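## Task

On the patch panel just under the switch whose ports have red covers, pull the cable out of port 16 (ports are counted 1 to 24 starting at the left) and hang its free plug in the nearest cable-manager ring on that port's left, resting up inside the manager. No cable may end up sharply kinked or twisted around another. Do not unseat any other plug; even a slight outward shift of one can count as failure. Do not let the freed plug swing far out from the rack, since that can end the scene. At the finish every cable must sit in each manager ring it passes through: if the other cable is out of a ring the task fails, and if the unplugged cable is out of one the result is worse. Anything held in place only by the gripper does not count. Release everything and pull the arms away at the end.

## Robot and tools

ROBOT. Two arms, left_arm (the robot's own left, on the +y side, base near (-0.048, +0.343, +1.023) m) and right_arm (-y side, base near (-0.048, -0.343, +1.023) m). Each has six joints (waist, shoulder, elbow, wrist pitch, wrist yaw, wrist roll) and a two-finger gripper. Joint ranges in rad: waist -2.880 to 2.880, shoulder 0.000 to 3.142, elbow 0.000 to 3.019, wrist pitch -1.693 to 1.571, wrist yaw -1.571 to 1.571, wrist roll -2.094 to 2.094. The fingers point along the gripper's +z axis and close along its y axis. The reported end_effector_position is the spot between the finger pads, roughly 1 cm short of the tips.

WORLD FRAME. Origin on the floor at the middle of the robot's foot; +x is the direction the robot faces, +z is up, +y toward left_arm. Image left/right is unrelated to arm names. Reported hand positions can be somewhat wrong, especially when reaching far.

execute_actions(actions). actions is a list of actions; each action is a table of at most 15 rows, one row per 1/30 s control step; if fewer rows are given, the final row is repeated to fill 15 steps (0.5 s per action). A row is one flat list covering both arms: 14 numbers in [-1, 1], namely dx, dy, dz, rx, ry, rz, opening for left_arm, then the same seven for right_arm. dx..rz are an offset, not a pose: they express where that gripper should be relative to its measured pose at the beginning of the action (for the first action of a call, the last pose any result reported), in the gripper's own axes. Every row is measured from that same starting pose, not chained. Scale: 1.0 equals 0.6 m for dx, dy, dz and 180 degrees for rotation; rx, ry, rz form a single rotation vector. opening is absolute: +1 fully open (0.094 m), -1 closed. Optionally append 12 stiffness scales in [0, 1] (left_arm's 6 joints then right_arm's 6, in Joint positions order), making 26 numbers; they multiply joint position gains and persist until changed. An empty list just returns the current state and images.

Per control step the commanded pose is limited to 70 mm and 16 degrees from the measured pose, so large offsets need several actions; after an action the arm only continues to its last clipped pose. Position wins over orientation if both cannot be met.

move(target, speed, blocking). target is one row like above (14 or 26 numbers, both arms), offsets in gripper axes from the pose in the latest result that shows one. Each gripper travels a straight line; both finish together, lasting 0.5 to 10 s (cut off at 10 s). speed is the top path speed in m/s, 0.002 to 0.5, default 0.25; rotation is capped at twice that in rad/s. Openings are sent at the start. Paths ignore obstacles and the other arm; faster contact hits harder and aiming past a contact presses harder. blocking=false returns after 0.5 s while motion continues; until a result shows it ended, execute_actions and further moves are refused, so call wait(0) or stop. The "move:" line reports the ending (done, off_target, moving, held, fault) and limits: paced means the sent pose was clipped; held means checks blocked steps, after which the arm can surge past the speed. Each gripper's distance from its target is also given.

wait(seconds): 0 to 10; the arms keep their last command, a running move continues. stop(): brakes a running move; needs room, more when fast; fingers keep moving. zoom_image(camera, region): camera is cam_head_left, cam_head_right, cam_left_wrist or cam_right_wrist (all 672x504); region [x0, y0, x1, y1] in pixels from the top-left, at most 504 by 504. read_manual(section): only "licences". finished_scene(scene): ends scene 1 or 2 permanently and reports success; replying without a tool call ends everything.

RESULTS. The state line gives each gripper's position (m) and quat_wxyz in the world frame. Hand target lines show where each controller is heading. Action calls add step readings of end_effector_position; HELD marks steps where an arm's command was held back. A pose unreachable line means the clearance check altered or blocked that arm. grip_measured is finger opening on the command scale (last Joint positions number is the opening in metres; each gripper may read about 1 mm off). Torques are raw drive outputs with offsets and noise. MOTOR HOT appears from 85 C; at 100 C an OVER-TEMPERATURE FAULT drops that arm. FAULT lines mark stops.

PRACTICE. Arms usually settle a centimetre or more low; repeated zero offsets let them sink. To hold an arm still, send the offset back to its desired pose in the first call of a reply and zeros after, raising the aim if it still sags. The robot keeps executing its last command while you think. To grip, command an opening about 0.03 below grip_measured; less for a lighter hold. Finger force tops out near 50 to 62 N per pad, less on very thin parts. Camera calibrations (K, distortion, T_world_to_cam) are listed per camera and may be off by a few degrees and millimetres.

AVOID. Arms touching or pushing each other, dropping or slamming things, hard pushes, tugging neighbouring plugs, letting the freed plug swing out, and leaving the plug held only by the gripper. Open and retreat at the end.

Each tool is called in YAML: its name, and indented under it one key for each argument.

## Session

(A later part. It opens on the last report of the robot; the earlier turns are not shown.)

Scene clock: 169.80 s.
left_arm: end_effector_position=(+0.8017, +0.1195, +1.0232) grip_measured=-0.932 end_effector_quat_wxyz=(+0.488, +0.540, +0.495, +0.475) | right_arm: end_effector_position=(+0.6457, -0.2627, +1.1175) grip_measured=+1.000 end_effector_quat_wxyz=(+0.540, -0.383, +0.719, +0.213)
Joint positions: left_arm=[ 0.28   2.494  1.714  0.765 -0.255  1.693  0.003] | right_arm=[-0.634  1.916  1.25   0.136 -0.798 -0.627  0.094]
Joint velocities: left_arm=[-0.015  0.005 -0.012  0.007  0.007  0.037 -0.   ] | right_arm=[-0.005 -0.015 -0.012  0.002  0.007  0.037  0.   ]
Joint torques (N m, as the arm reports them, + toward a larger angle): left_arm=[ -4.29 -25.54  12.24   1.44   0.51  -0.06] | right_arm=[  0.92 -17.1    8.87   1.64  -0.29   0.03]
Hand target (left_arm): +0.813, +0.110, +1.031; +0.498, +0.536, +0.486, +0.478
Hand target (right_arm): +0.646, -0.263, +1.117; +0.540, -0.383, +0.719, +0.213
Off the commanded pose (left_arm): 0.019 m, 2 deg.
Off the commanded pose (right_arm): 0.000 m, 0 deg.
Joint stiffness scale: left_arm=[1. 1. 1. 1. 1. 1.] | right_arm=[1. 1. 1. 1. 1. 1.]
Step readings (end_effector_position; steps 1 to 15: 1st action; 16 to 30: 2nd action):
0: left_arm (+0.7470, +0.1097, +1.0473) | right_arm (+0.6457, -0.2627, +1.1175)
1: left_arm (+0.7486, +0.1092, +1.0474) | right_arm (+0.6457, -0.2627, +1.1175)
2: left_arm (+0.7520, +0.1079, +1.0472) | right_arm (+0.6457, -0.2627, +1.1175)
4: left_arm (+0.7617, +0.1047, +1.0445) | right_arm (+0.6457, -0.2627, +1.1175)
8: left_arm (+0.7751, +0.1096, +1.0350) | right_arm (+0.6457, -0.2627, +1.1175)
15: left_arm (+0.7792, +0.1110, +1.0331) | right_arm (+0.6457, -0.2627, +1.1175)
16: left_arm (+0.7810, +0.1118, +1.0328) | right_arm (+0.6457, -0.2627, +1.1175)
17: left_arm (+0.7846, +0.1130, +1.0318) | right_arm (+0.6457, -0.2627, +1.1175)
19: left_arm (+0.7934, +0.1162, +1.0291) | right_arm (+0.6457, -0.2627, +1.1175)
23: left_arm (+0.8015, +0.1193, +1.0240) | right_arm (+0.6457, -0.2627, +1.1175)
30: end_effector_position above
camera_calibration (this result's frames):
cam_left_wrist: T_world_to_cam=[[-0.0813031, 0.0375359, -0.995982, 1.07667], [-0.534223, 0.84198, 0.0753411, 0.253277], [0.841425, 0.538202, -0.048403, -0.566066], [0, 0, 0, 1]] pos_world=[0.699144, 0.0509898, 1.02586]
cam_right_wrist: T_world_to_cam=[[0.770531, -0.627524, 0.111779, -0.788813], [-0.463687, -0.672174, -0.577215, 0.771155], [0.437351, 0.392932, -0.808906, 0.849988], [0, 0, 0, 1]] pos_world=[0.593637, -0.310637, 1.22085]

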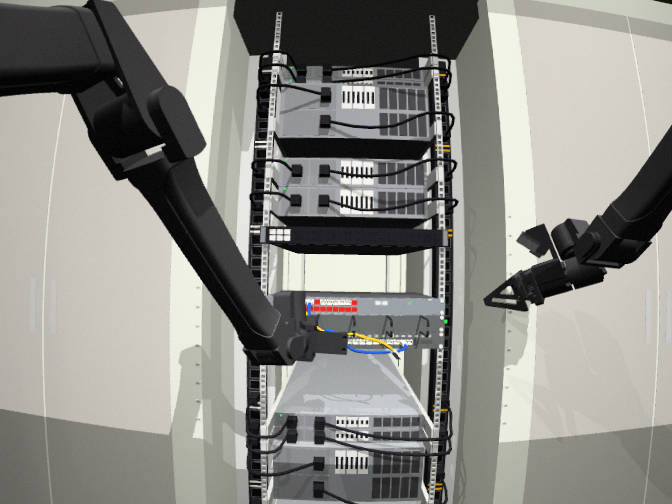

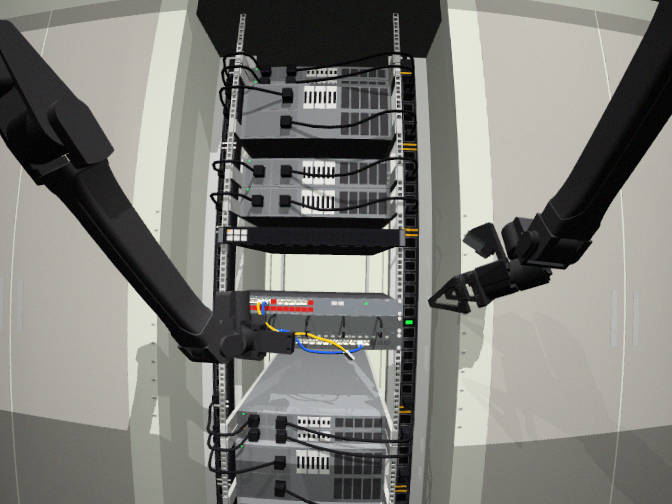

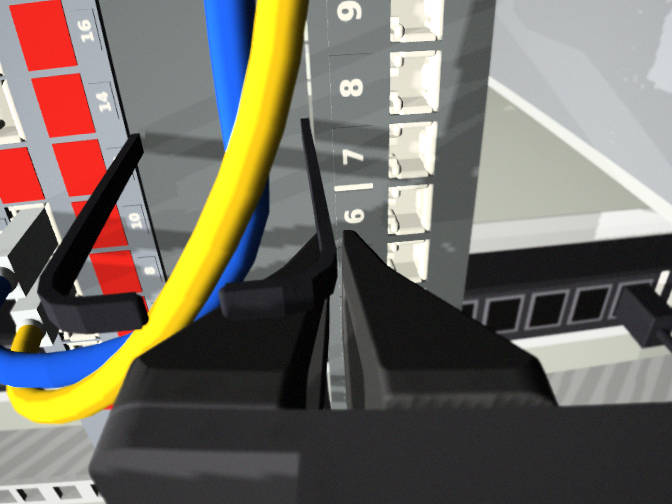

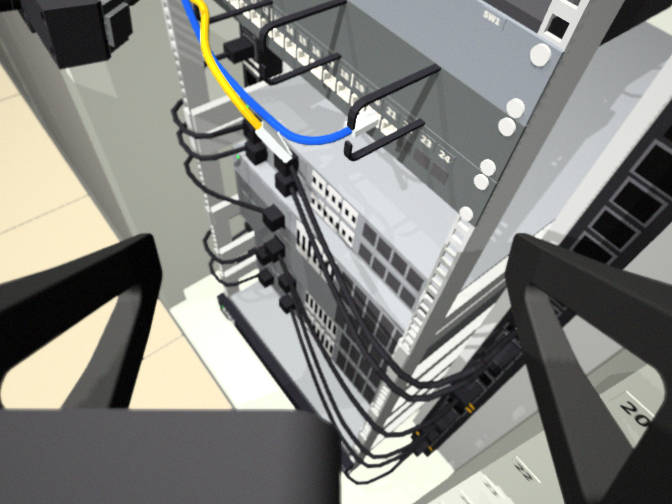

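execute_actions:
  actions:
    - [[0.03,-0.03,-0.03,0,0,0,-1,0,0,0,0,0,0,1]]
    - [[0.02,0,-0.08,0,0,0,-1,0,0,0,0,0,0,1]]
    - [[0.0,0.03,-0.08,-0.01,0,0,-1,0,0,0,0,0,0,1]]

Scene clock: 171.57 s.
left_arm: end_effector_position=(+0.6922, +0.1511, +1.0203) grip_measured=-0.997 end_effector_quat_wxyz=(+0.487, +0.545, +0.494, +0.471) | right_arm: end_effector_position=(+0.6457, -0.2627, +1.1175) grip_measured=+1.000 end_effector_quat_wxyz=(+0.540, -0.383, +0.719, +0.213)
Joint positions: left_arm=[ 0.277  2.319  1.278  1.014 -0.252  1.693  0.   ] | right_arm=[-0.634  1.916  1.25   0.136 -0.798 -0.627  0.094]
Joint velocities: left_arm=[-0.005 -0.024  0.007 -0.007 -0.022 -0.037  0.001] | right_arm=[-0.024 -0.015  0.002  0.007 -0.051  0.022  0.   ]
Joint torques (N m, as the arm reports them, + toward a larger angle): left_arm=[ -4.93 -23.8    5.17   2.49   0.07  -0.05] | right_arm=[  0.99 -17.06   8.87   1.62  -0.29   0.03]
Hand target (left_arm): +0.689, +0.141, +1.028; +0.493, +0.544, +0.487, +0.473
Hand target (right_arm): +0.646, -0.263, +1.117; +0.540, -0.383, +0.719, +0.213
Off the commanded pose (left_arm): 0.013 m, 1 deg.
Off the commanded pose (right_arm): 0.000 m, 0 deg.
Joint stiffness scale: left_arm=[1. 1. 1. 1. 1. 1.] | right_arm=[1. 1. 1. 1. 1. 1.]
Step readings (end_effector_position; steps 1 to 15: 1st action; 16 to 30: 2nd action; 31 to 45: 3rd action):
0: left_arm (+0.8017, +0.1195, +1.0232) | right_arm (+0.6457, -0.2627, +1.1175)
1: left_arm (+0.7996, +0.1205, +1.0219) | right_arm (+0.6457, -0.2627, +1.1175)
2: left_arm (+0.7953, +0.1210, +1.0226) | right_arm (+0.6457, -0.2627, +1.1175)
4: left_arm (+0.7875, +0.1228, +1.0173) | right_arm (+0.6457, -0.2627, +1.1175)
8: left_arm (+0.7809, +0.1236, +1.0080) | right_arm (+0.6457, -0.2627, +1.1175)
15: left_arm (+0.7807, +0.1237, +1.0090) | right_arm (+0.6457, -0.2627, +1.1175)
16: left_arm (+0.7758, +0.1251, +1.0078) | right_arm (+0.6457, -0.2627, +1.1175)
17: left_arm (+0.7652, +0.1286, +1.0089) | right_arm (+0.6457, -0.2627, +1.1175)
19: left_arm (+0.7445, +0.1346, +1.0051) | right_arm (+0.6457, -0.2627, +1.1175)
23: left_arm (+0.7339, +0.1377, +1.0027) | right_arm (+0.6457, -0.2627, +1.1175)
30: left_arm (+0.7341, +0.1378, +1.0043) | right_arm (+0.6457, -0.2627, +1.1175)
31: left_arm (+0.7298, +0.1400, +1.0045) | right_arm (+0.6457, -0.2627, +1.1175)
32: left_arm (+0.7197, +0.1440, +1.0067) | right_arm (+0.6457, -0.2627, +1.1175)
34: left_arm (+0.7001, +0.1504, +1.0076) | right_arm (+0.6457, -0.2627, +1.1175)
38: left_arm (+0.6917, +0.1528, +1.0145) | right_arm (+0.6457, -0.2627, +1.1175)
45: end_effector_position above
camera_calibration (this result's frames):
cam_left_wrist: T_world_to_cam=[[-0.0916254, 0.0412724, -0.994938, 1.06911], [-0.527188, 0.845623, 0.0836281, 0.154515], [0.844794, 0.532182, -0.0557223, -0.484986], [0, 0, 0, 1]] pos_world=[0.589129, 0.0833152, 1.02375]
cam_right_wrist: T_world_to_cam=[[0.770531, -0.627524, 0.111779, -0.788813], [-0.463687, -0.672174, -0.577215, 0.771155], [0.437351, 0.392932, -0.808906, 0.849988], [0, 0, 0, 1]] pos_world=[0.593637, -0.310637, 1.22085]

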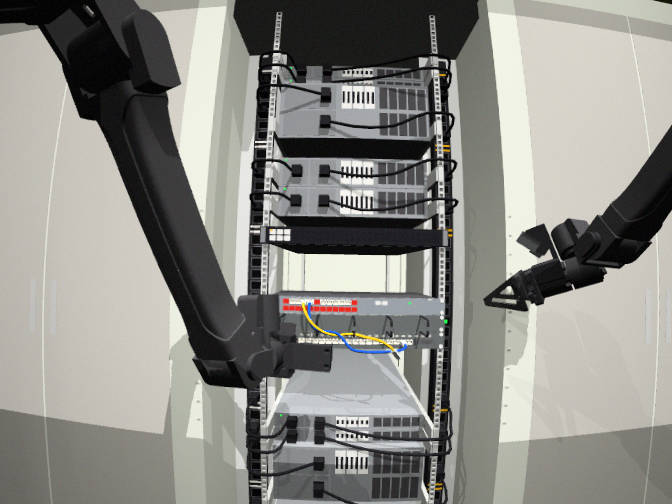

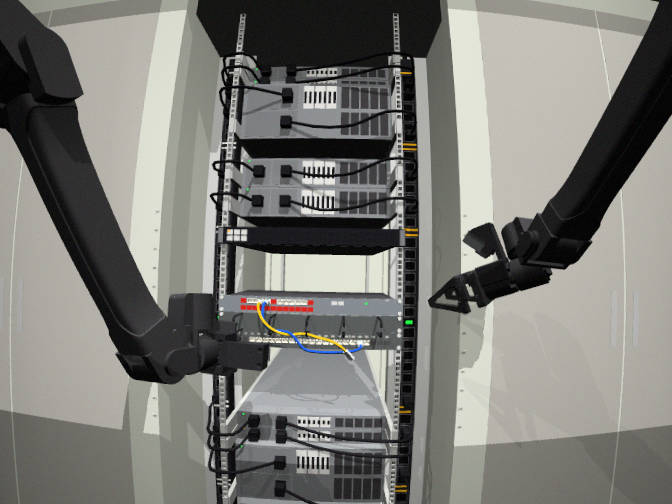

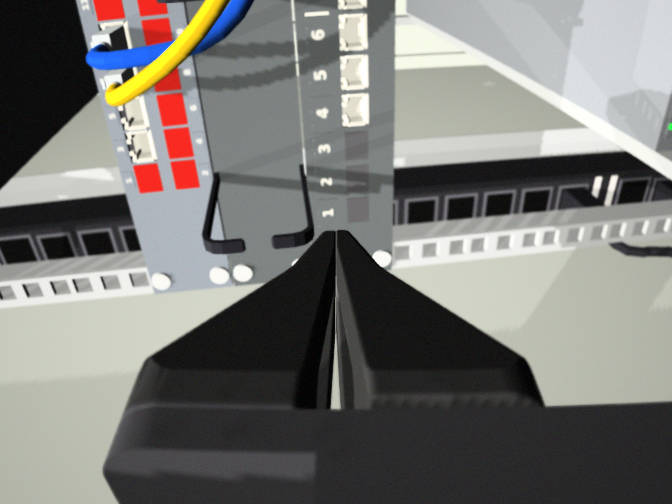

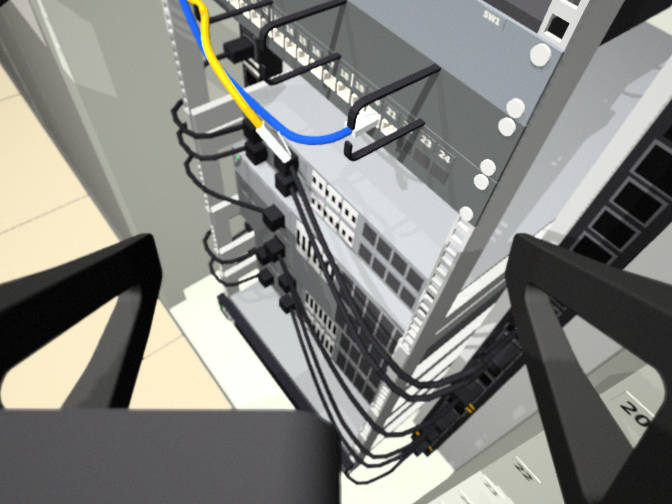

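zoom_image:
  camera: "cam_head_left"
  region: [290,290,430,370]

Region (290, 290, 430, 370) of cam_head_left's 672x504 image, scaled by 3.600, with more detail than that image has; it fills the top 288 rows of this view, and the rest is white.

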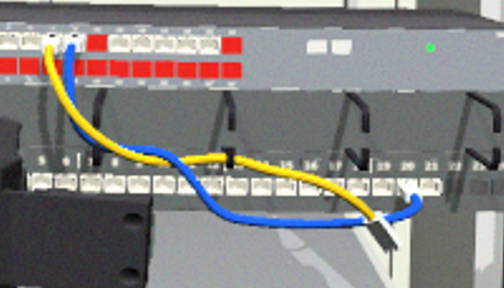

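move:
  target: [-0.35,-0.02,-0.04,-0.02,-0.03,0,-0.6,0,0,0,0,0,0,1]
  speed: 0.15

Scene clock: 174.13 s.
left_arm: end_effector_position=(+0.6460, -0.0518, +1.0089) grip_measured=-0.603 end_effector_quat_wxyz=(+0.527, +0.550, +0.461, +0.454) | right_arm: end_effector_position=(+0.6457, -0.2627, +1.1175) grip_measured=+1.000 end_effector_quat_wxyz=(+0.540, -0.383, +0.719, +0.213)
Joint positions: left_arm=[-0.021  2.474  1.468  1.023 -0.446  1.693  0.019] | right_arm=[-0.634  1.916  1.25   0.136 -0.798 -0.627  0.094]
Joint velocities: left_arm=[ 0.005  0.005  0.002  0.002  0.037 -0.022 -0.001] | right_arm=[-0.015 -0.024 -0.002 -0.007  0.022  0.051  0.   ]
Joint torques (N m, as the arm reports them, + toward a larger angle): left_arm=[ -3.88 -22.94   9.29   1.64   0.09  -0.03] | right_arm=[  0.85 -17.07   8.88   1.63  -0.29   0.04]
Hand target (left_arm): +0.652, -0.057, +1.004; +0.527, +0.549, +0.459, +0.458
Hand target (right_arm): +0.646, -0.263, +1.117; +0.540, -0.383, +0.719, +0.213
Off the commanded pose (left_arm): 0.010 m, 1 deg.
Off the commanded pose (right_arm): 0.000 m, 0 deg.
Joint stiffness scale: left_arm=[1. 1. 1. 1. 1. 1.] | right_arm=[1. 1. 1. 1. 1. 1.]
move: done
camera_calibration (this result's frames):
cam_left_wrist: T_world_to_cam=[[-0.0399916, 0.023194, -0.998931, 1.03172], [-0.445225, 0.894587, 0.0385955, 0.297712], [0.894525, 0.446292, -0.0254494, -0.405731], [0, 0, 0, 1]] pos_world=[0.536746, -0.109184, 1.0088]
cam_right_wrist: T_world_to_cam=[[0.770531, -0.627524, 0.111779, -0.788813], [-0.463687, -0.672174, -0.577215, 0.771155], [0.437351, 0.392932, -0.808906, 0.849988], [0, 0, 0, 1]] pos_world=[0.593637, -0.310637, 1.22085]

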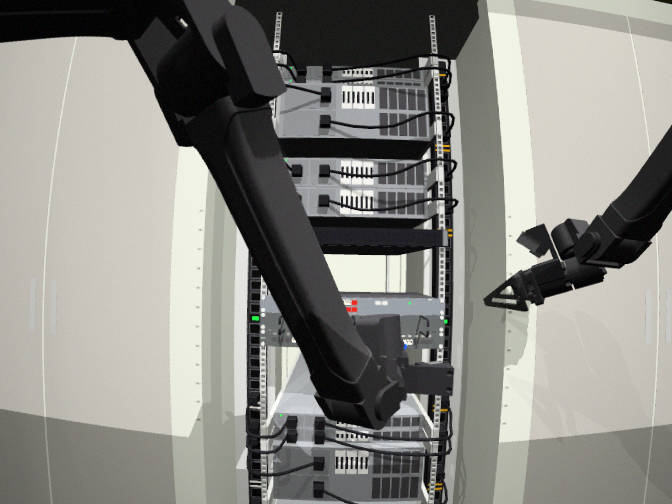

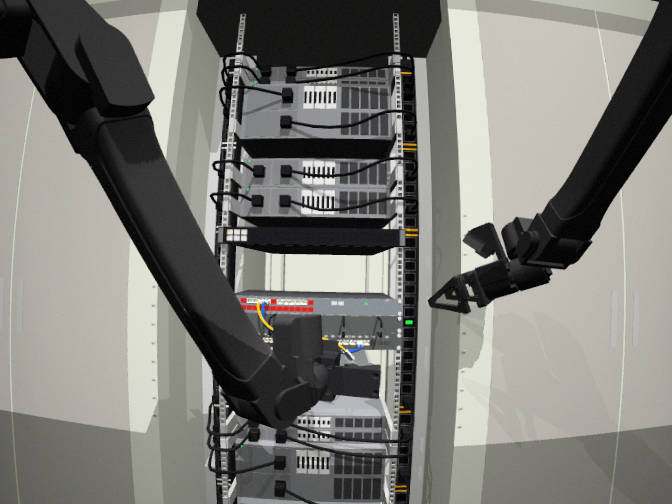

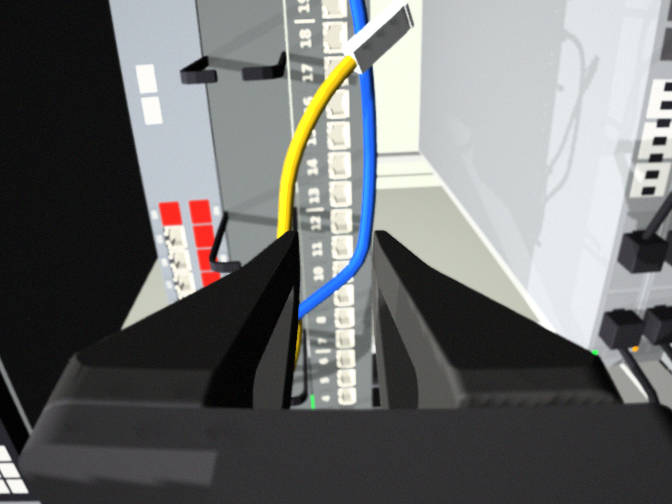

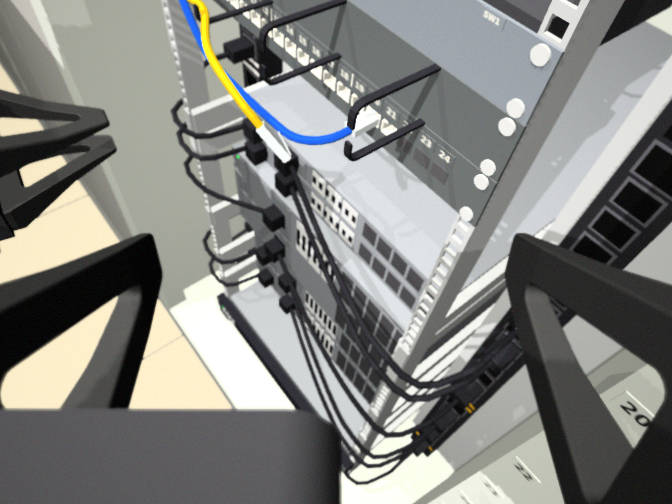

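execute_actions:
  actions:
    - [[-0.01,-0.005,0.07,0,0,0,-0.6,0,0,0,0,0,0,1]]
    - [[0,-0.005,0.06,0,0,0,-0.6,0,0,0,0,0,0,1]]

Scene clock: 175.43 s.
left_arm: end_effector_position=(+0.6937, -0.0870, +1.0216) grip_measured=-0.603 end_effector_quat_wxyz=(+0.537, +0.556, +0.451, +0.446) | right_arm: end_effector_position=(+0.6457, -0.2627, +1.1175) grip_measured=+1.000 end_effector_quat_wxyz=(+0.540, -0.383, +0.719, +0.213)
Joint positions: left_arm=[-0.017  2.539  1.683  0.876 -0.409  1.693  0.019] | right_arm=[-0.634  1.916  1.25   0.136 -0.798 -0.627  0.094]
Joint velocities: left_arm=[-0.005 -0.005  0.002 -0.017 -0.007 -0.022  0.   ] | right_arm=[-0.005 -0.005  0.002  0.002 -0.022 -0.022  0.   ]
Joint torques (N m, as the arm reports them, + toward a larger angle): left_arm=[ -2.04 -24.7   10.31   1.4    0.28  -0.1 ] | right_arm=[  0.89 -17.08   8.85   1.64  -0.29   0.03]
Hand target (left_arm): +0.707, -0.077, +1.011; +0.533, +0.553, +0.456, +0.450
Hand target (right_arm): +0.646, -0.263, +1.117; +0.540, -0.383, +0.719, +0.213
Off the commanded pose (left_arm): 0.020 m, 1 deg.
Off the commanded pose (right_arm): 0.000 m, 0 deg.
Joint stiffness scale: left_arm=[1. 1. 1. 1. 1. 1.] | right_arm=[1. 1. 1. 1. 1. 1.]
Step readings (end_effector_position; steps 1 to 15: 1st action; 16 to 30: 2nd action):
0: left_arm (+0.6460, -0.0518, +1.0089) | right_arm (+0.6457, -0.2627, +1.1175)
1: left_arm (+0.6480, -0.0544, +1.0088) | right_arm (+0.6457, -0.2627, +1.1175)
2: left_arm (+0.6531, -0.0586, +1.0075) | right_arm (+0.6457, -0.2627, +1.1175)
4: left_arm (+0.6639, -0.0667, +1.0096) | right_arm (+0.6457, -0.2627, +1.1175)
8: left_arm (+0.6725, -0.0720, +1.0155) | right_arm (+0.6457, -0.2627, +1.1175)
15: left_arm (+0.6731, -0.0724, +1.0156) | right_arm (+0.6457, -0.2627, +1.1175)
16: left_arm (+0.6746, -0.0746, +1.0156) | right_arm (+0.6457, -0.2627, +1.1175)
17: left_arm (+0.6784, -0.0783, +1.0146) | right_arm (+0.6457, -0.2627, +1.1175)
19: left_arm (+0.6866, -0.0837, +1.0166) | right_arm (+0.6457, -0.2627, +1.1175)
23: left_arm (+0.6931, -0.0869, +1.0217) | right_arm (+0.6457, -0.2627, +1.1175)
30: end_effector_position above
camera_calibration (this result's frames):
cam_left_wrist: T_world_to_cam=[[-0.0331759, 0.0211422, -0.999226, 1.04252], [-0.414982, 0.909231, 0.033016, 0.335933], [0.909225, 0.415756, -0.0213909, -0.449414], [0, 0, 0, 1]] pos_world=[0.582611, -0.140635, 1.02101]
cam_right_wrist: T_world_to_cam=[[0.770531, -0.627524, 0.111779, -0.788813], [-0.463687, -0.672174, -0.577215, 0.771155], [0.437351, 0.392932, -0.808906, 0.849988], [0, 0, 0, 1]] pos_world=[0.593637, -0.310637, 1.22085]

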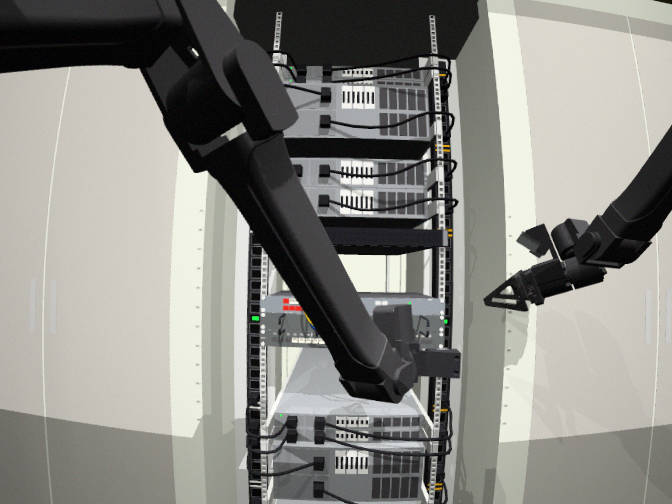

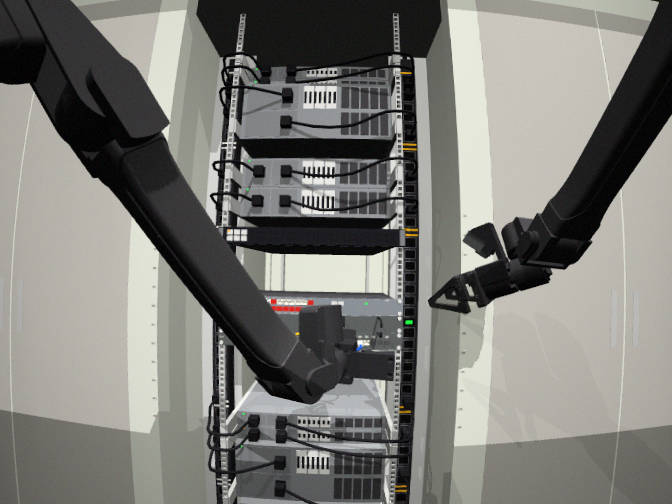

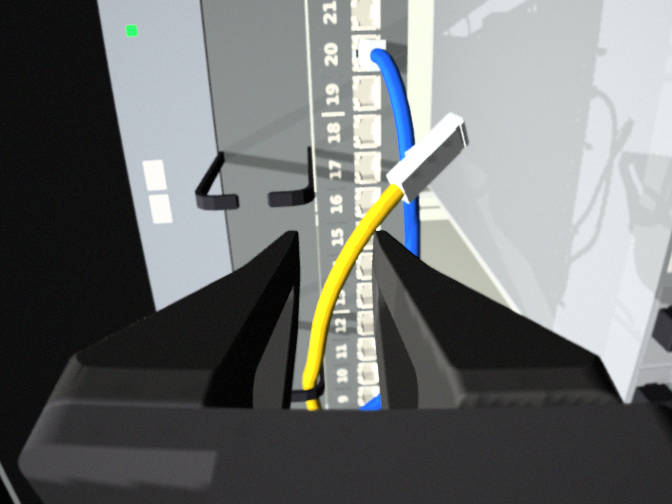

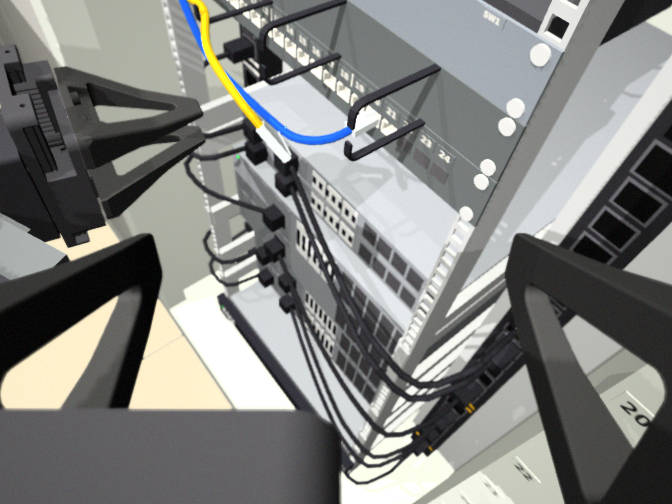

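execute_actions:
  actions:
    - [[0.055,-0.03,0.02,0,0.015,0,-0.6,0,0,0,0,0,0,1]]
    - [[0.03,-0.005,0.04,0,0.01,0,-0.6,0,0,0,0,0,0,1]]

Scene clock: 178.07 s.
left_arm: end_effector_position=(+0.7201, -0.0546, +1.0241) grip_measured=-0.603 end_effector_quat_wxyz=(+0.527, +0.544, +0.465, +0.460) | right_arm: end_effector_position=(+0.6457, -0.2627, +1.1175) grip_measured=+1.000 end_effector_quat_wxyz=(+0.540, -0.383, +0.719, +0.213)
Joint positions: left_arm=[ 0.03   2.542  1.711  0.859 -0.411  1.693  0.019] | right_arm=[-0.634  1.916  1.25   0.136 -0.798 -0.627  0.094]
Joint velocities: left_arm=[-0.015 -0.005 -0.022 -0.002 -0.007 -0.037  0.   ] | right_arm=[-0.005 -0.024 -0.007 -0.017 -0.022  0.007  0.   ]
Joint torques (N m, as the arm reports them, + toward a larger angle): left_arm=[ -2.76 -24.25  10.84   1.52   0.14  -0.1 ] | right_arm=[  0.84 -17.08   8.89   1.61  -0.29   0.03]
Hand target (left_arm): +0.732, -0.047, +1.016; +0.523, +0.539, +0.468, +0.465
Hand target (right_arm): +0.646, -0.263, +1.117; +0.540, -0.383, +0.719, +0.213
Off the commanded pose (left_arm): 0.017 m, 1 deg.
Off the commanded pose (right_arm): 0.000 m, 0 deg.
Joint stiffness scale: left_arm=[1. 1. 1. 1. 1. 1.] | right_arm=[1. 1. 1. 1. 1. 1.]
Step readings (end_effector_position; steps 1 to 15: 1st action; 16 to 30: 2nd action):
0: left_arm (+0.6937, -0.0870, +1.0216) | right_arm (+0.6457, -0.2627, +1.1175)
1: left_arm (+0.6943, -0.0859, +1.0218) | right_arm (+0.6457, -0.2627, +1.1175)
2: left_arm (+0.6947, -0.0850, +1.0220) | right_arm (+0.6457, -0.2627, +1.1175)
4: left_arm (+0.6970, -0.0809, +1.0223) | right_arm (+0.6457, -0.2627, +1.1175)
8: left_arm (+0.7033, -0.0697, +1.0211) | right_arm (+0.6457, -0.2627, +1.1175)
15: left_arm (+0.7072, -0.0622, +1.0199) | right_arm (+0.6457, -0.2627, +1.1175)
16: left_arm (+0.7077, -0.0625, +1.0199) | right_arm (+0.6457, -0.2627, +1.1175)
17: left_arm (+0.7087, -0.0628, +1.0192) | right_arm (+0.6457, -0.2627, +1.1175)
19: left_arm (+0.7117, -0.0623, +1.0204) | right_arm (+0.6457, -0.2627, +1.1175)
23: left_arm (+0.7174, -0.0580, +1.0239) | right_arm (+0.6457, -0.2627, +1.1175)
30: end_effector_position above
camera_calibration (this result's frames):
cam_left_wrist: T_world_to_cam=[[-0.0325149, 0.0183615, -0.999303, 1.04461], [-0.460414, 0.887153, 0.0312816, 0.350614], [0.887109, 0.46111, -0.0203918, -0.469411], [0, 0, 0, 1]] pos_world=[0.611811, -0.113778, 1.02335]
cam_right_wrist: T_world_to_cam=[[0.770531, -0.627524, 0.111779, -0.788813], [-0.463687, -0.672174, -0.577215, 0.771155], [0.437351, 0.392932, -0.808906, 0.849988], [0, 0, 0, 1]] pos_world=[0.593637, -0.310637, 1.22085]

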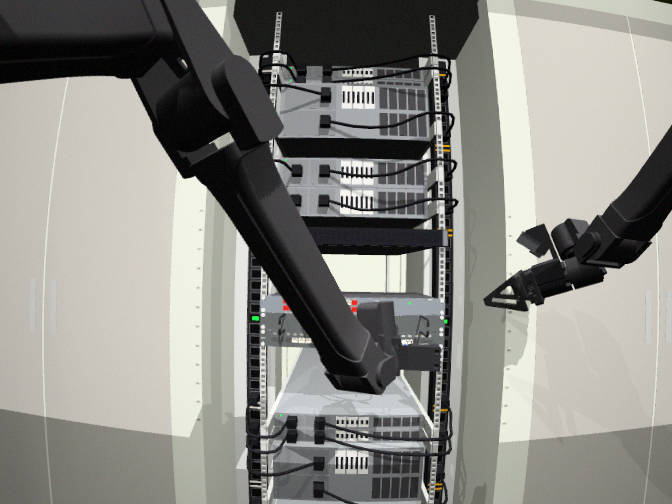

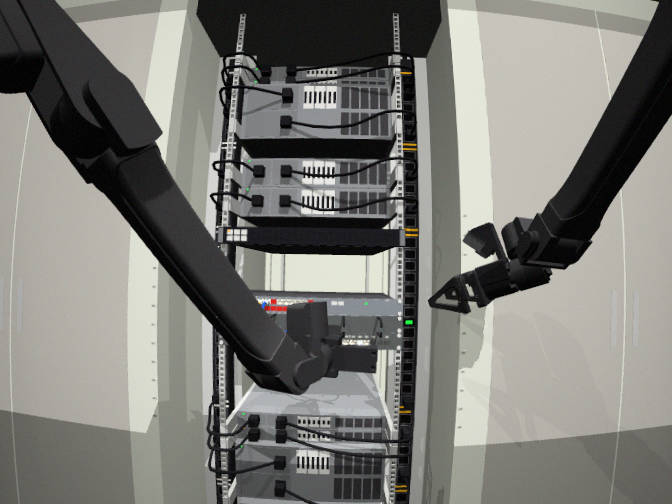

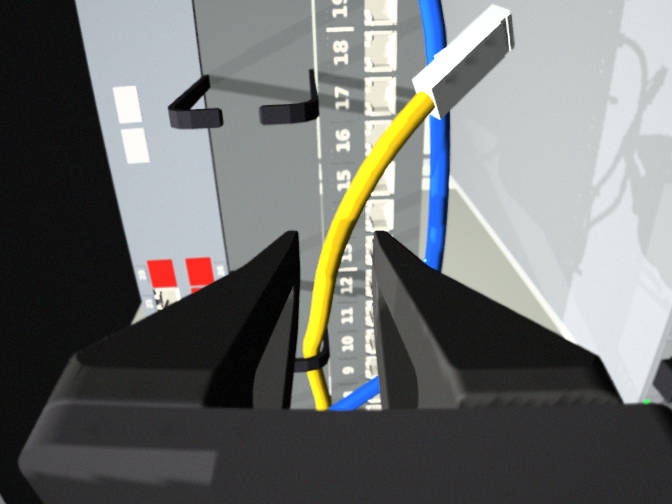

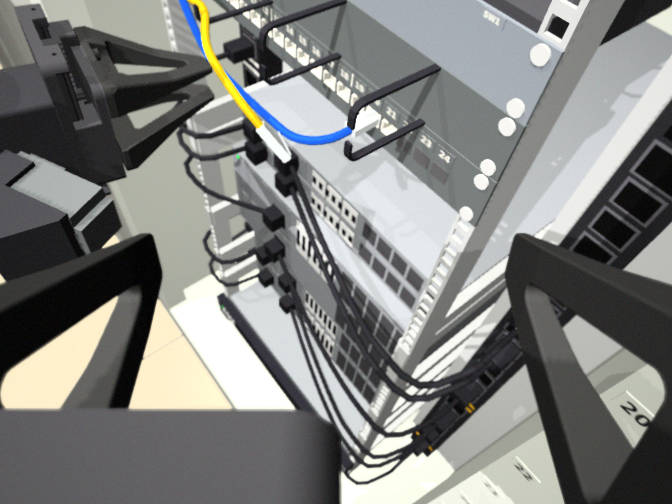

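execute_actions:
  actions:
    - [[-0.01,-0.02,0.05,0,0,0,-0.6,0,0,0,0,0,0,1]]
    - [[0.005,-0.01,0.03,0,0,0,-0.6,0,0,0,0,0,0,1]]

Scene clock: 179.30 s.
left_arm: end_effector_position=(+0.7408, -0.0723, +1.0165) grip_measured=-0.603 end_effector_quat_wxyz=(+0.527, +0.553, +0.460, +0.452) | right_arm: end_effector_position=(+0.6457, -0.2627, +1.1175) grip_measured=+1.000 end_effector_quat_wxyz=(+0.540, -0.383, +0.719, +0.213)
Joint positions: left_arm=[ 0.03   2.601  1.831  0.781 -0.391  1.693  0.019] | right_arm=[-0.634  1.916  1.25   0.136 -0.798 -0.627  0.094]
Joint velocities: left_arm=[ 0.005  0.005  0.012 -0.007  0.037 -0.095 -0.   ] | right_arm=[ 0.005  0.005 -0.007 -0.012 -0.066  0.007  0.   ]
Joint torques (N m, as the arm reports them, + toward a larger angle): left_arm=[ -2.84 -25.52  11.37   1.5    0.28  -0.1 ] | right_arm=[  0.92 -17.13   8.87   1.62  -0.29   0.03]
Hand target (left_arm): +0.753, -0.066, +1.009; +0.526, +0.549, +0.463, +0.456
Hand target (right_arm): +0.646, -0.263, +1.117; +0.540, -0.383, +0.719, +0.213
Off the commanded pose (left_arm): 0.016 m, 1 deg.
Off the commanded pose (right_arm): 0.000 m, 0 deg.
Joint stiffness scale: left_arm=[1. 1. 1. 1. 1. 1.] | right_arm=[1. 1. 1. 1. 1. 1.]
Step readings (end_effector_position; steps 1 to 15: 1st action; 16 to 30: 2nd action):
0: left_arm (+0.7201, -0.0546, +1.0241) | right_arm (+0.6457, -0.2627, +1.1175)
1: left_arm (+0.7217, -0.0561, +1.0240) | right_arm (+0.6457, -0.2627, +1.1175)
2: left_arm (+0.7257, -0.0592, +1.0234) | right_arm (+0.6457, -0.2627, +1.1175)
4: left_arm (+0.7332, -0.0644, +1.0240) | right_arm (+0.6457, -0.2627, +1.1175)
8: left_arm (+0.7367, -0.0671, +1.0202) | right_arm (+0.6457, -0.2627, +1.1175)
15: left_arm (+0.7361, -0.0673, +1.0156) | right_arm (+0.6457, -0.2627, +1.1175)
16: left_arm (+0.7364, -0.0684, +1.0155) | right_arm (+0.6457, -0.2627, +1.1175)
17: left_arm (+0.7374, -0.0698, +1.0151) | right_arm (+0.6457, -0.2627, +1.1175)
19: left_arm (+0.7394, -0.0716, +1.0158) | right_arm (+0.6457, -0.2627, +1.1175)
23: left_arm (+0.7408, -0.0722, +1.0172) | right_arm (+0.6457, -0.2627, +1.1175)
30: end_effector_position above
camera_calibration (this result's frames):
cam_left_wrist: T_world_to_cam=[[-0.0430688, 0.026483, -0.998721, 1.04584], [-0.440188, 0.896887, 0.0427654, 0.350177], [0.896872, 0.441467, -0.0269703, -0.481685], [0, 0, 0, 1]] pos_world=[0.631197, -0.129118, 1.01654]
cam_right_wrist: T_world_to_cam=[[0.770531, -0.627524, 0.111779, -0.788813], [-0.463687, -0.672174, -0.577215, 0.771155], [0.437351, 0.392932, -0.808906, 0.849988], [0, 0, 0, 1]] pos_world=[0.593637, -0.310637, 1.22085]

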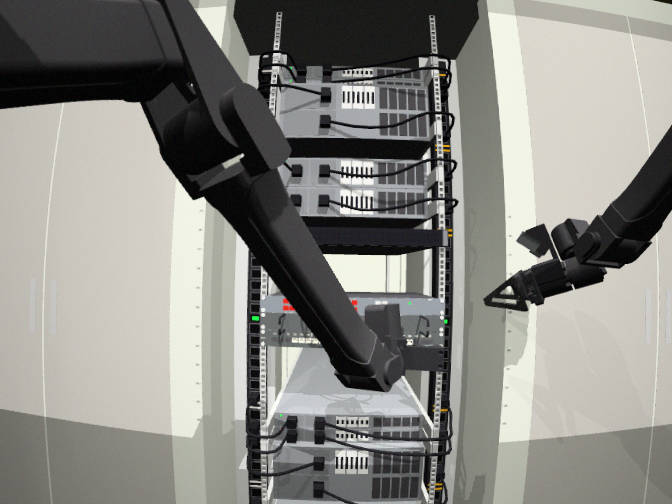

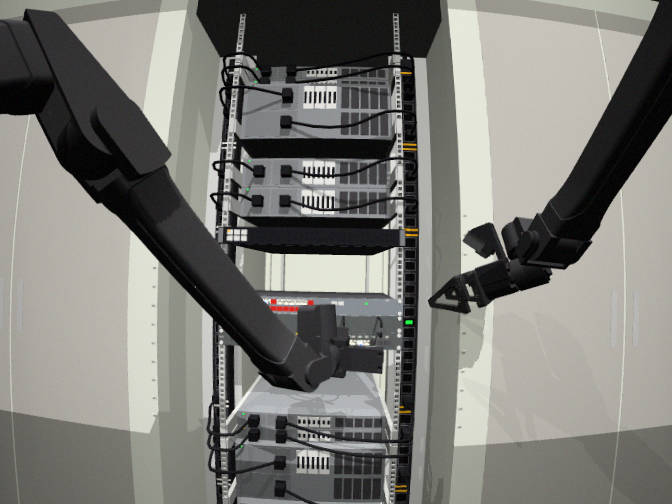

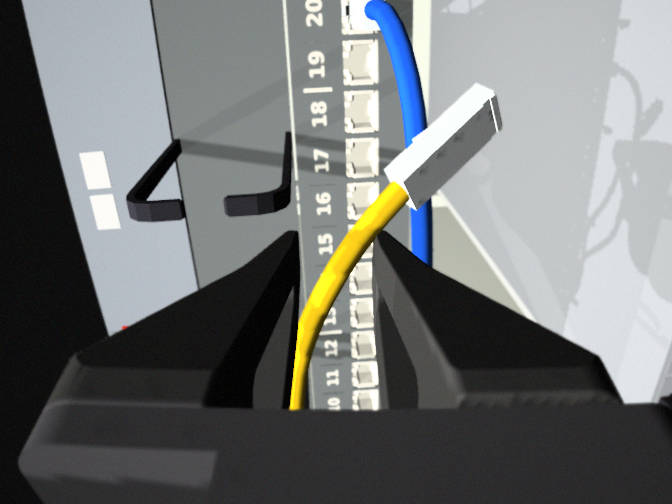

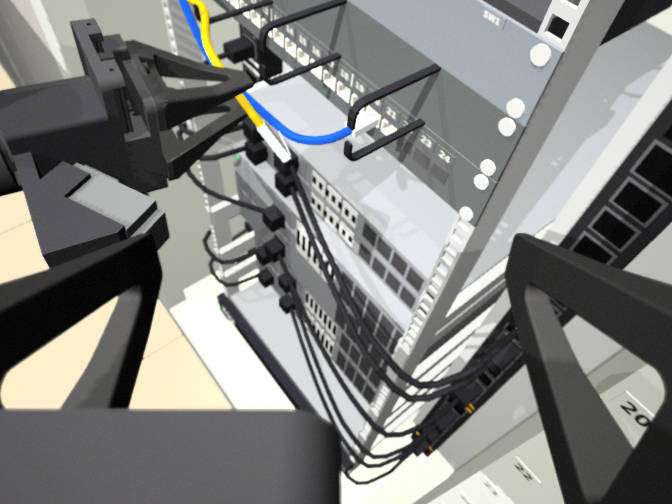

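Close, then lift with slight pull back.

execute_actions:
  actions:
    - [[0.01,-0.005,0.015,0,0,0,-0.93,0,0,0,0,0,0,1]]
    - [[0.01,0.04,-0.015,0,0,0,-0.93,0,0,0,0,0,0,1]]
    - [[0.01,0.05,0,-0.01,0.01,0,-0.93,0,0,0,0,0,0,1]]

Scene clock: 181.13 s.
left_arm: end_effector_position=(+0.7381, -0.0646, +1.0647) grip_measured=-0.914 end_effector_quat_wxyz=(+0.532, +0.539, +0.462, +0.462) | right_arm: end_effector_position=(+0.6457, -0.2627, +1.1175) grip_measured=+1.000 end_effector_quat_wxyz=(+0.540, -0.383, +0.719, +0.213)
Joint positions: left_arm=[ 0.026  2.51   1.774  0.78  -0.412  1.696  0.004] | right_arm=[-0.634  1.916  1.25   0.136 -0.798 -0.627  0.094]
Joint velocities: left_arm=[-0.015 -0.005  0.012  0.007  0.051 -0.037 -0.   ] | right_arm=[-0.005 -0.024 -0.007  0.002 -0.022  0.037  0.   ]
Joint torques (N m, as the arm reports them, + toward a larger angle): left_arm=[ -4.04 -28.7    7.22   2.28   0.14   0.02] | right_arm=[  0.9  -17.07   8.86   1.64  -0.3    0.03]
Hand target (left_arm): +0.737, -0.064, +1.073; +0.533, +0.537, +0.457, +0.467
Hand target (right_arm): +0.646, -0.263, +1.117; +0.540, -0.383, +0.719, +0.213
Off the commanded pose (left_arm): 0.009 m, 1 deg.
Off the commanded pose (right_arm): 0.000 m, 0 deg.
Joint stiffness scale: left_arm=[1. 1. 1. 1. 1. 1.] | right_arm=[1. 1. 1. 1. 1. 1.]
Step readings (end_effector_position; steps 1 to 15: 1st action; 16 to 30: 2nd action; 31 to 45: 3rd action):
0: left_arm (+0.7408, -0.0723, +1.0165) | right_arm (+0.6457, -0.2627, +1.1175)
1: left_arm (+0.7406, -0.0730, +1.0164) | right_arm (+0.6457, -0.2627, +1.1175)
2: left_arm (+0.7406, -0.0733, +1.0162) | right_arm (+0.6457, -0.2627, +1.1175)
4: left_arm (+0.7406, -0.0735, +1.0163) | right_arm (+0.6457, -0.2627, +1.1175)
8: left_arm (+0.7407, -0.0732, +1.0162) | right_arm (+0.6457, -0.2627, +1.1175)
15: left_arm (+0.7407, -0.0732, +1.0162) | right_arm (+0.6457, -0.2627, +1.1175)
16: left_arm (+0.7398, -0.0725, +1.0170) | right_arm (+0.6457, -0.2627, +1.1175)
17: left_arm (+0.7370, -0.0709, +1.0173) | right_arm (+0.6457, -0.2627, +1.1175)
19: left_arm (+0.7330, -0.0701, +1.0208) | right_arm (+0.6457, -0.2627, +1.1175)
23: left_arm (+0.7339, -0.0707, +1.0364) | right_arm (+0.6457, -0.2627, +1.1175)
30: left_arm (+0.7348, -0.0697, +1.0432) | right_arm (+0.6457, -0.2627, +1.1175)
31: left_arm (+0.7351, -0.0678, +1.0433) | right_arm (+0.6457, -0.2627, +1.1175)
32: left_arm (+0.7349, -0.0669, +1.0432) | right_arm (+0.6457, -0.2627, +1.1175)
34: left_arm (+0.7351, -0.0667, +1.0463) | right_arm (+0.6457, -0.2627, +1.1175)
38: left_arm (+0.7366, -0.0657, +1.0553) | right_arm (+0.6457, -0.2627, +1.1175)
45: end_effector_position above
camera_calibration (this result's frames):
cam_left_wrist: T_world_to_cam=[[-0.0184115, 0.0119856, -0.999759, 1.07565], [-0.459633, 0.887903, 0.0191092, 0.378963], [0.887918, 0.459874, -0.0108387, -0.490785], [0, 0, 0, 1]] pos_world=[0.629765, -0.123676, 1.06283]
cam_right_wrist: T_world_to_cam=[[0.770531, -0.627524, 0.111779, -0.788813], [-0.463687, -0.672174, -0.577215, 0.771155], [0.437351, 0.392932, -0.808906, 0.849988], [0, 0, 0, 1]] pos_world=[0.593637, -0.310637, 1.22085]

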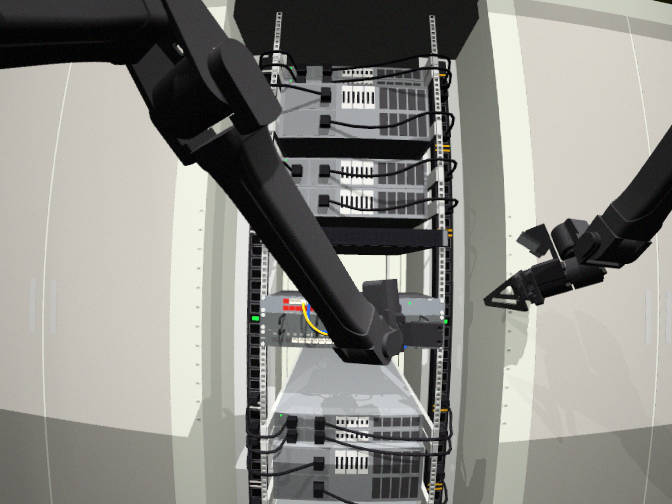

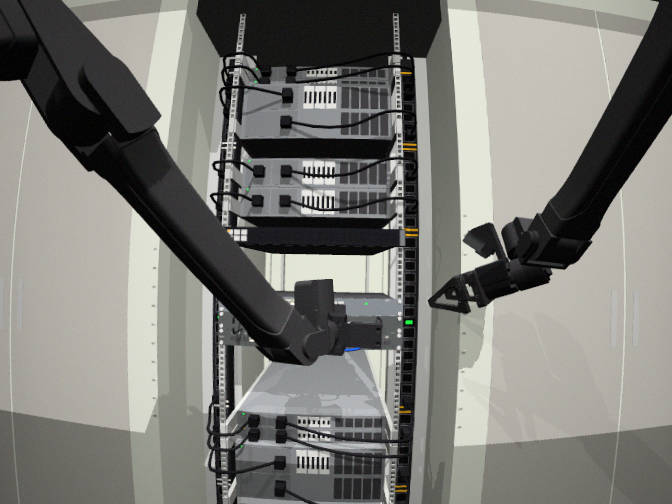

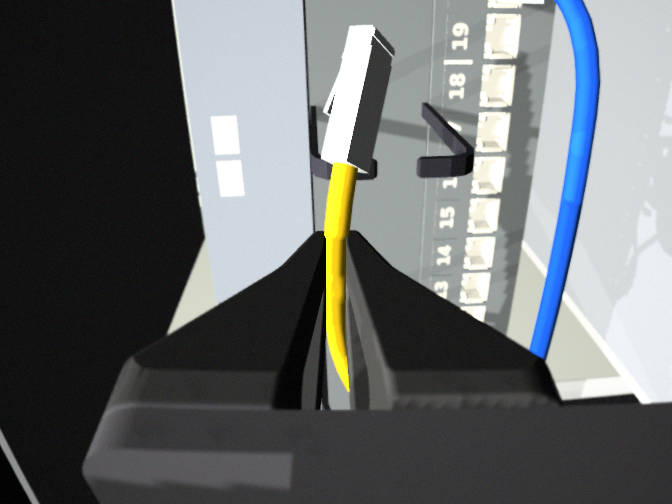

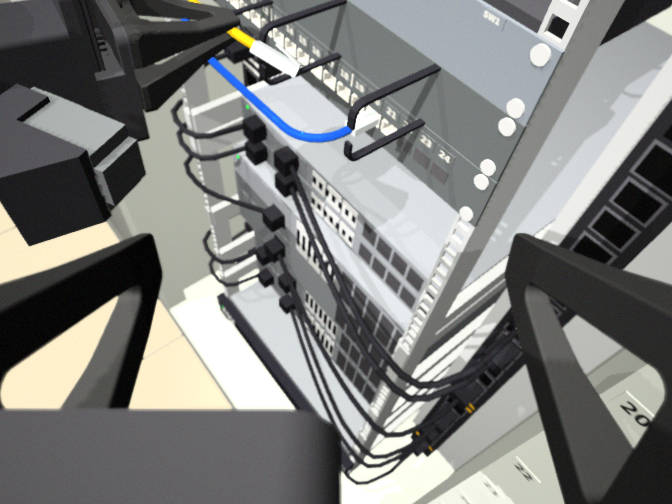

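execute_actions:
  actions:
    - [[-0.03,-0.025,-0.005,0,0,0,-0.93,0,0,0,0,0,0,1]]
    - [[-0.005,0,0,0,0,0,-0.93,0,0,0,0,0,0,1]]

Scene clock: 182.33 s.
left_arm: end_effector_position=(+0.7338, -0.0671, +1.0523) grip_measured=-0.914 end_effector_quat_wxyz=(+0.523, +0.542, +0.467, +0.463) | right_arm: end_effector_position=(+0.6457, -0.2627, +1.1175) grip_measured=+1.000 end_effector_quat_wxyz=(+0.540, -0.383, +0.719, +0.213)
Joint positions: left_arm=[ 0.019  2.525  1.774  0.78  -0.434  1.696  0.004] | right_arm=[-0.634  1.916  1.25   0.136 -0.798 -0.627  0.094]
Joint velocities: left_arm=[-0.005 -0.005 -0.012  0.007 -0.095 -0.007 -0.001] | right_arm=[-0.015 -0.024 -0.012  0.007 -0.037  0.007  0.   ]
Joint torques (N m, as the arm reports them, + toward a larger angle): left_arm=[ -4.23 -27.46   8.21   1.74   0.08  -0.12] | right_arm=[  0.87 -17.01   8.86   1.63  -0.3    0.02]
Hand target (left_arm): +0.733, -0.070, +1.052; +0.524, +0.542, +0.467, +0.463
Hand target (right_arm): +0.646, -0.263, +1.117; +0.540, -0.383, +0.719, +0.213
Off the commanded pose (left_arm): 0.003 m, 0 deg.
Off the commanded pose (right_arm): 0.000 m, 0 deg.
Joint stiffness scale: left_arm=[1. 1. 1. 1. 1. 1.] | right_arm=[1. 1. 1. 1. 1. 1.]
Step readings (end_effector_position; steps 1 to 15: 1st action; 16 to 30: 2nd action):
0: left_arm (+0.7381, -0.0646, +1.0647) | right_arm (+0.6457, -0.2627, +1.1175)
1: left_arm (+0.7380, -0.0636, +1.0636) | right_arm (+0.6457, -0.2627, +1.1175)
2: left_arm (+0.7376, -0.0636, +1.0630) | right_arm (+0.6457, -0.2627, +1.1175)
4: left_arm (+0.7363, -0.0649, +1.0608) | right_arm (+0.6457, -0.2627, +1.1175)
8: left_arm (+0.7342, -0.0671, +1.0552) | right_arm (+0.6457, -0.2627, +1.1175)
15: left_arm (+0.7338, -0.0672, +1.0523) | right_arm (+0.6457, -0.2627, +1.1175)
16: left_arm (+0.7338, -0.0671, +1.0523) | right_arm (+0.6457, -0.2627, +1.1175)
17: left_arm (+0.7338, -0.0671, +1.0523) | right_arm (+0.6457, -0.2627, +1.1175)
19: left_arm (+0.7338, -0.0671, +1.0523) | right_arm (+0.6457, -0.2627, +1.1175)
23: left_arm (+0.7338, -0.0671, +1.0523) | right_arm (+0.6457, -0.2627, +1.1175)
30: end_effector_position above
camera_calibration (this result's frames):
cam_left_wrist: T_world_to_cam=[[-0.0328552, 0.0198126, -0.999264, 1.07379], [-0.470529, 0.881769, 0.0329537, 0.372427], [0.881773, 0.471265, -0.0196483, -0.471418], [0, 0, 0, 1]] pos_world=[0.626201, -0.127506, 1.05147]
cam_right_wrist: T_world_to_cam=[[0.770531, -0.627524, 0.111779, -0.788813], [-0.463687, -0.672174, -0.577215, 0.771155], [0.437351, 0.392932, -0.808906, 0.849988], [0, 0, 0, 1]] pos_world=[0.593637, -0.310637, 1.22085]

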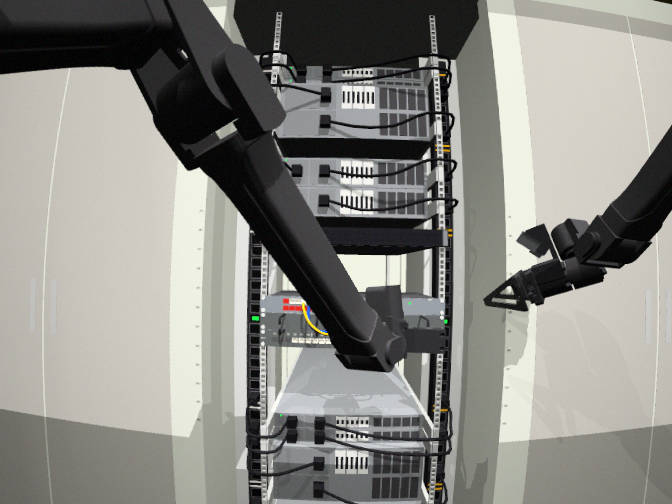

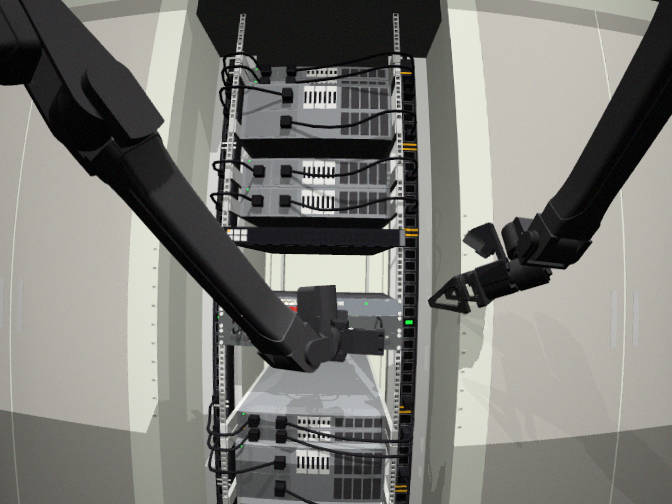

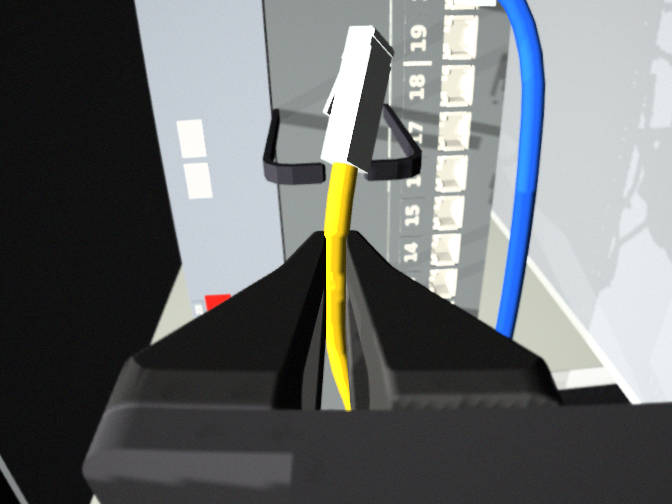

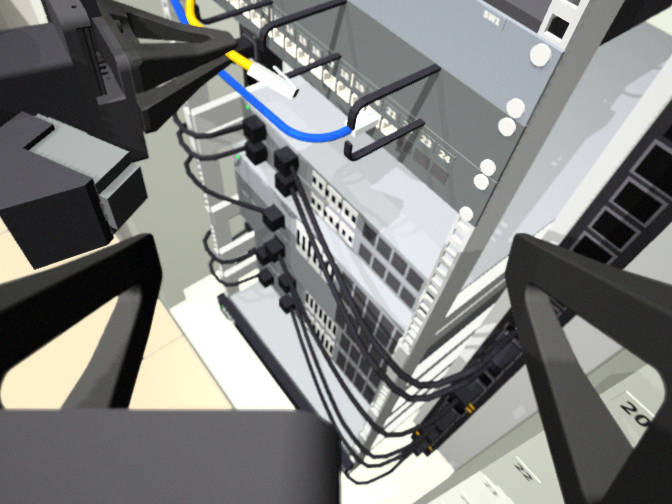

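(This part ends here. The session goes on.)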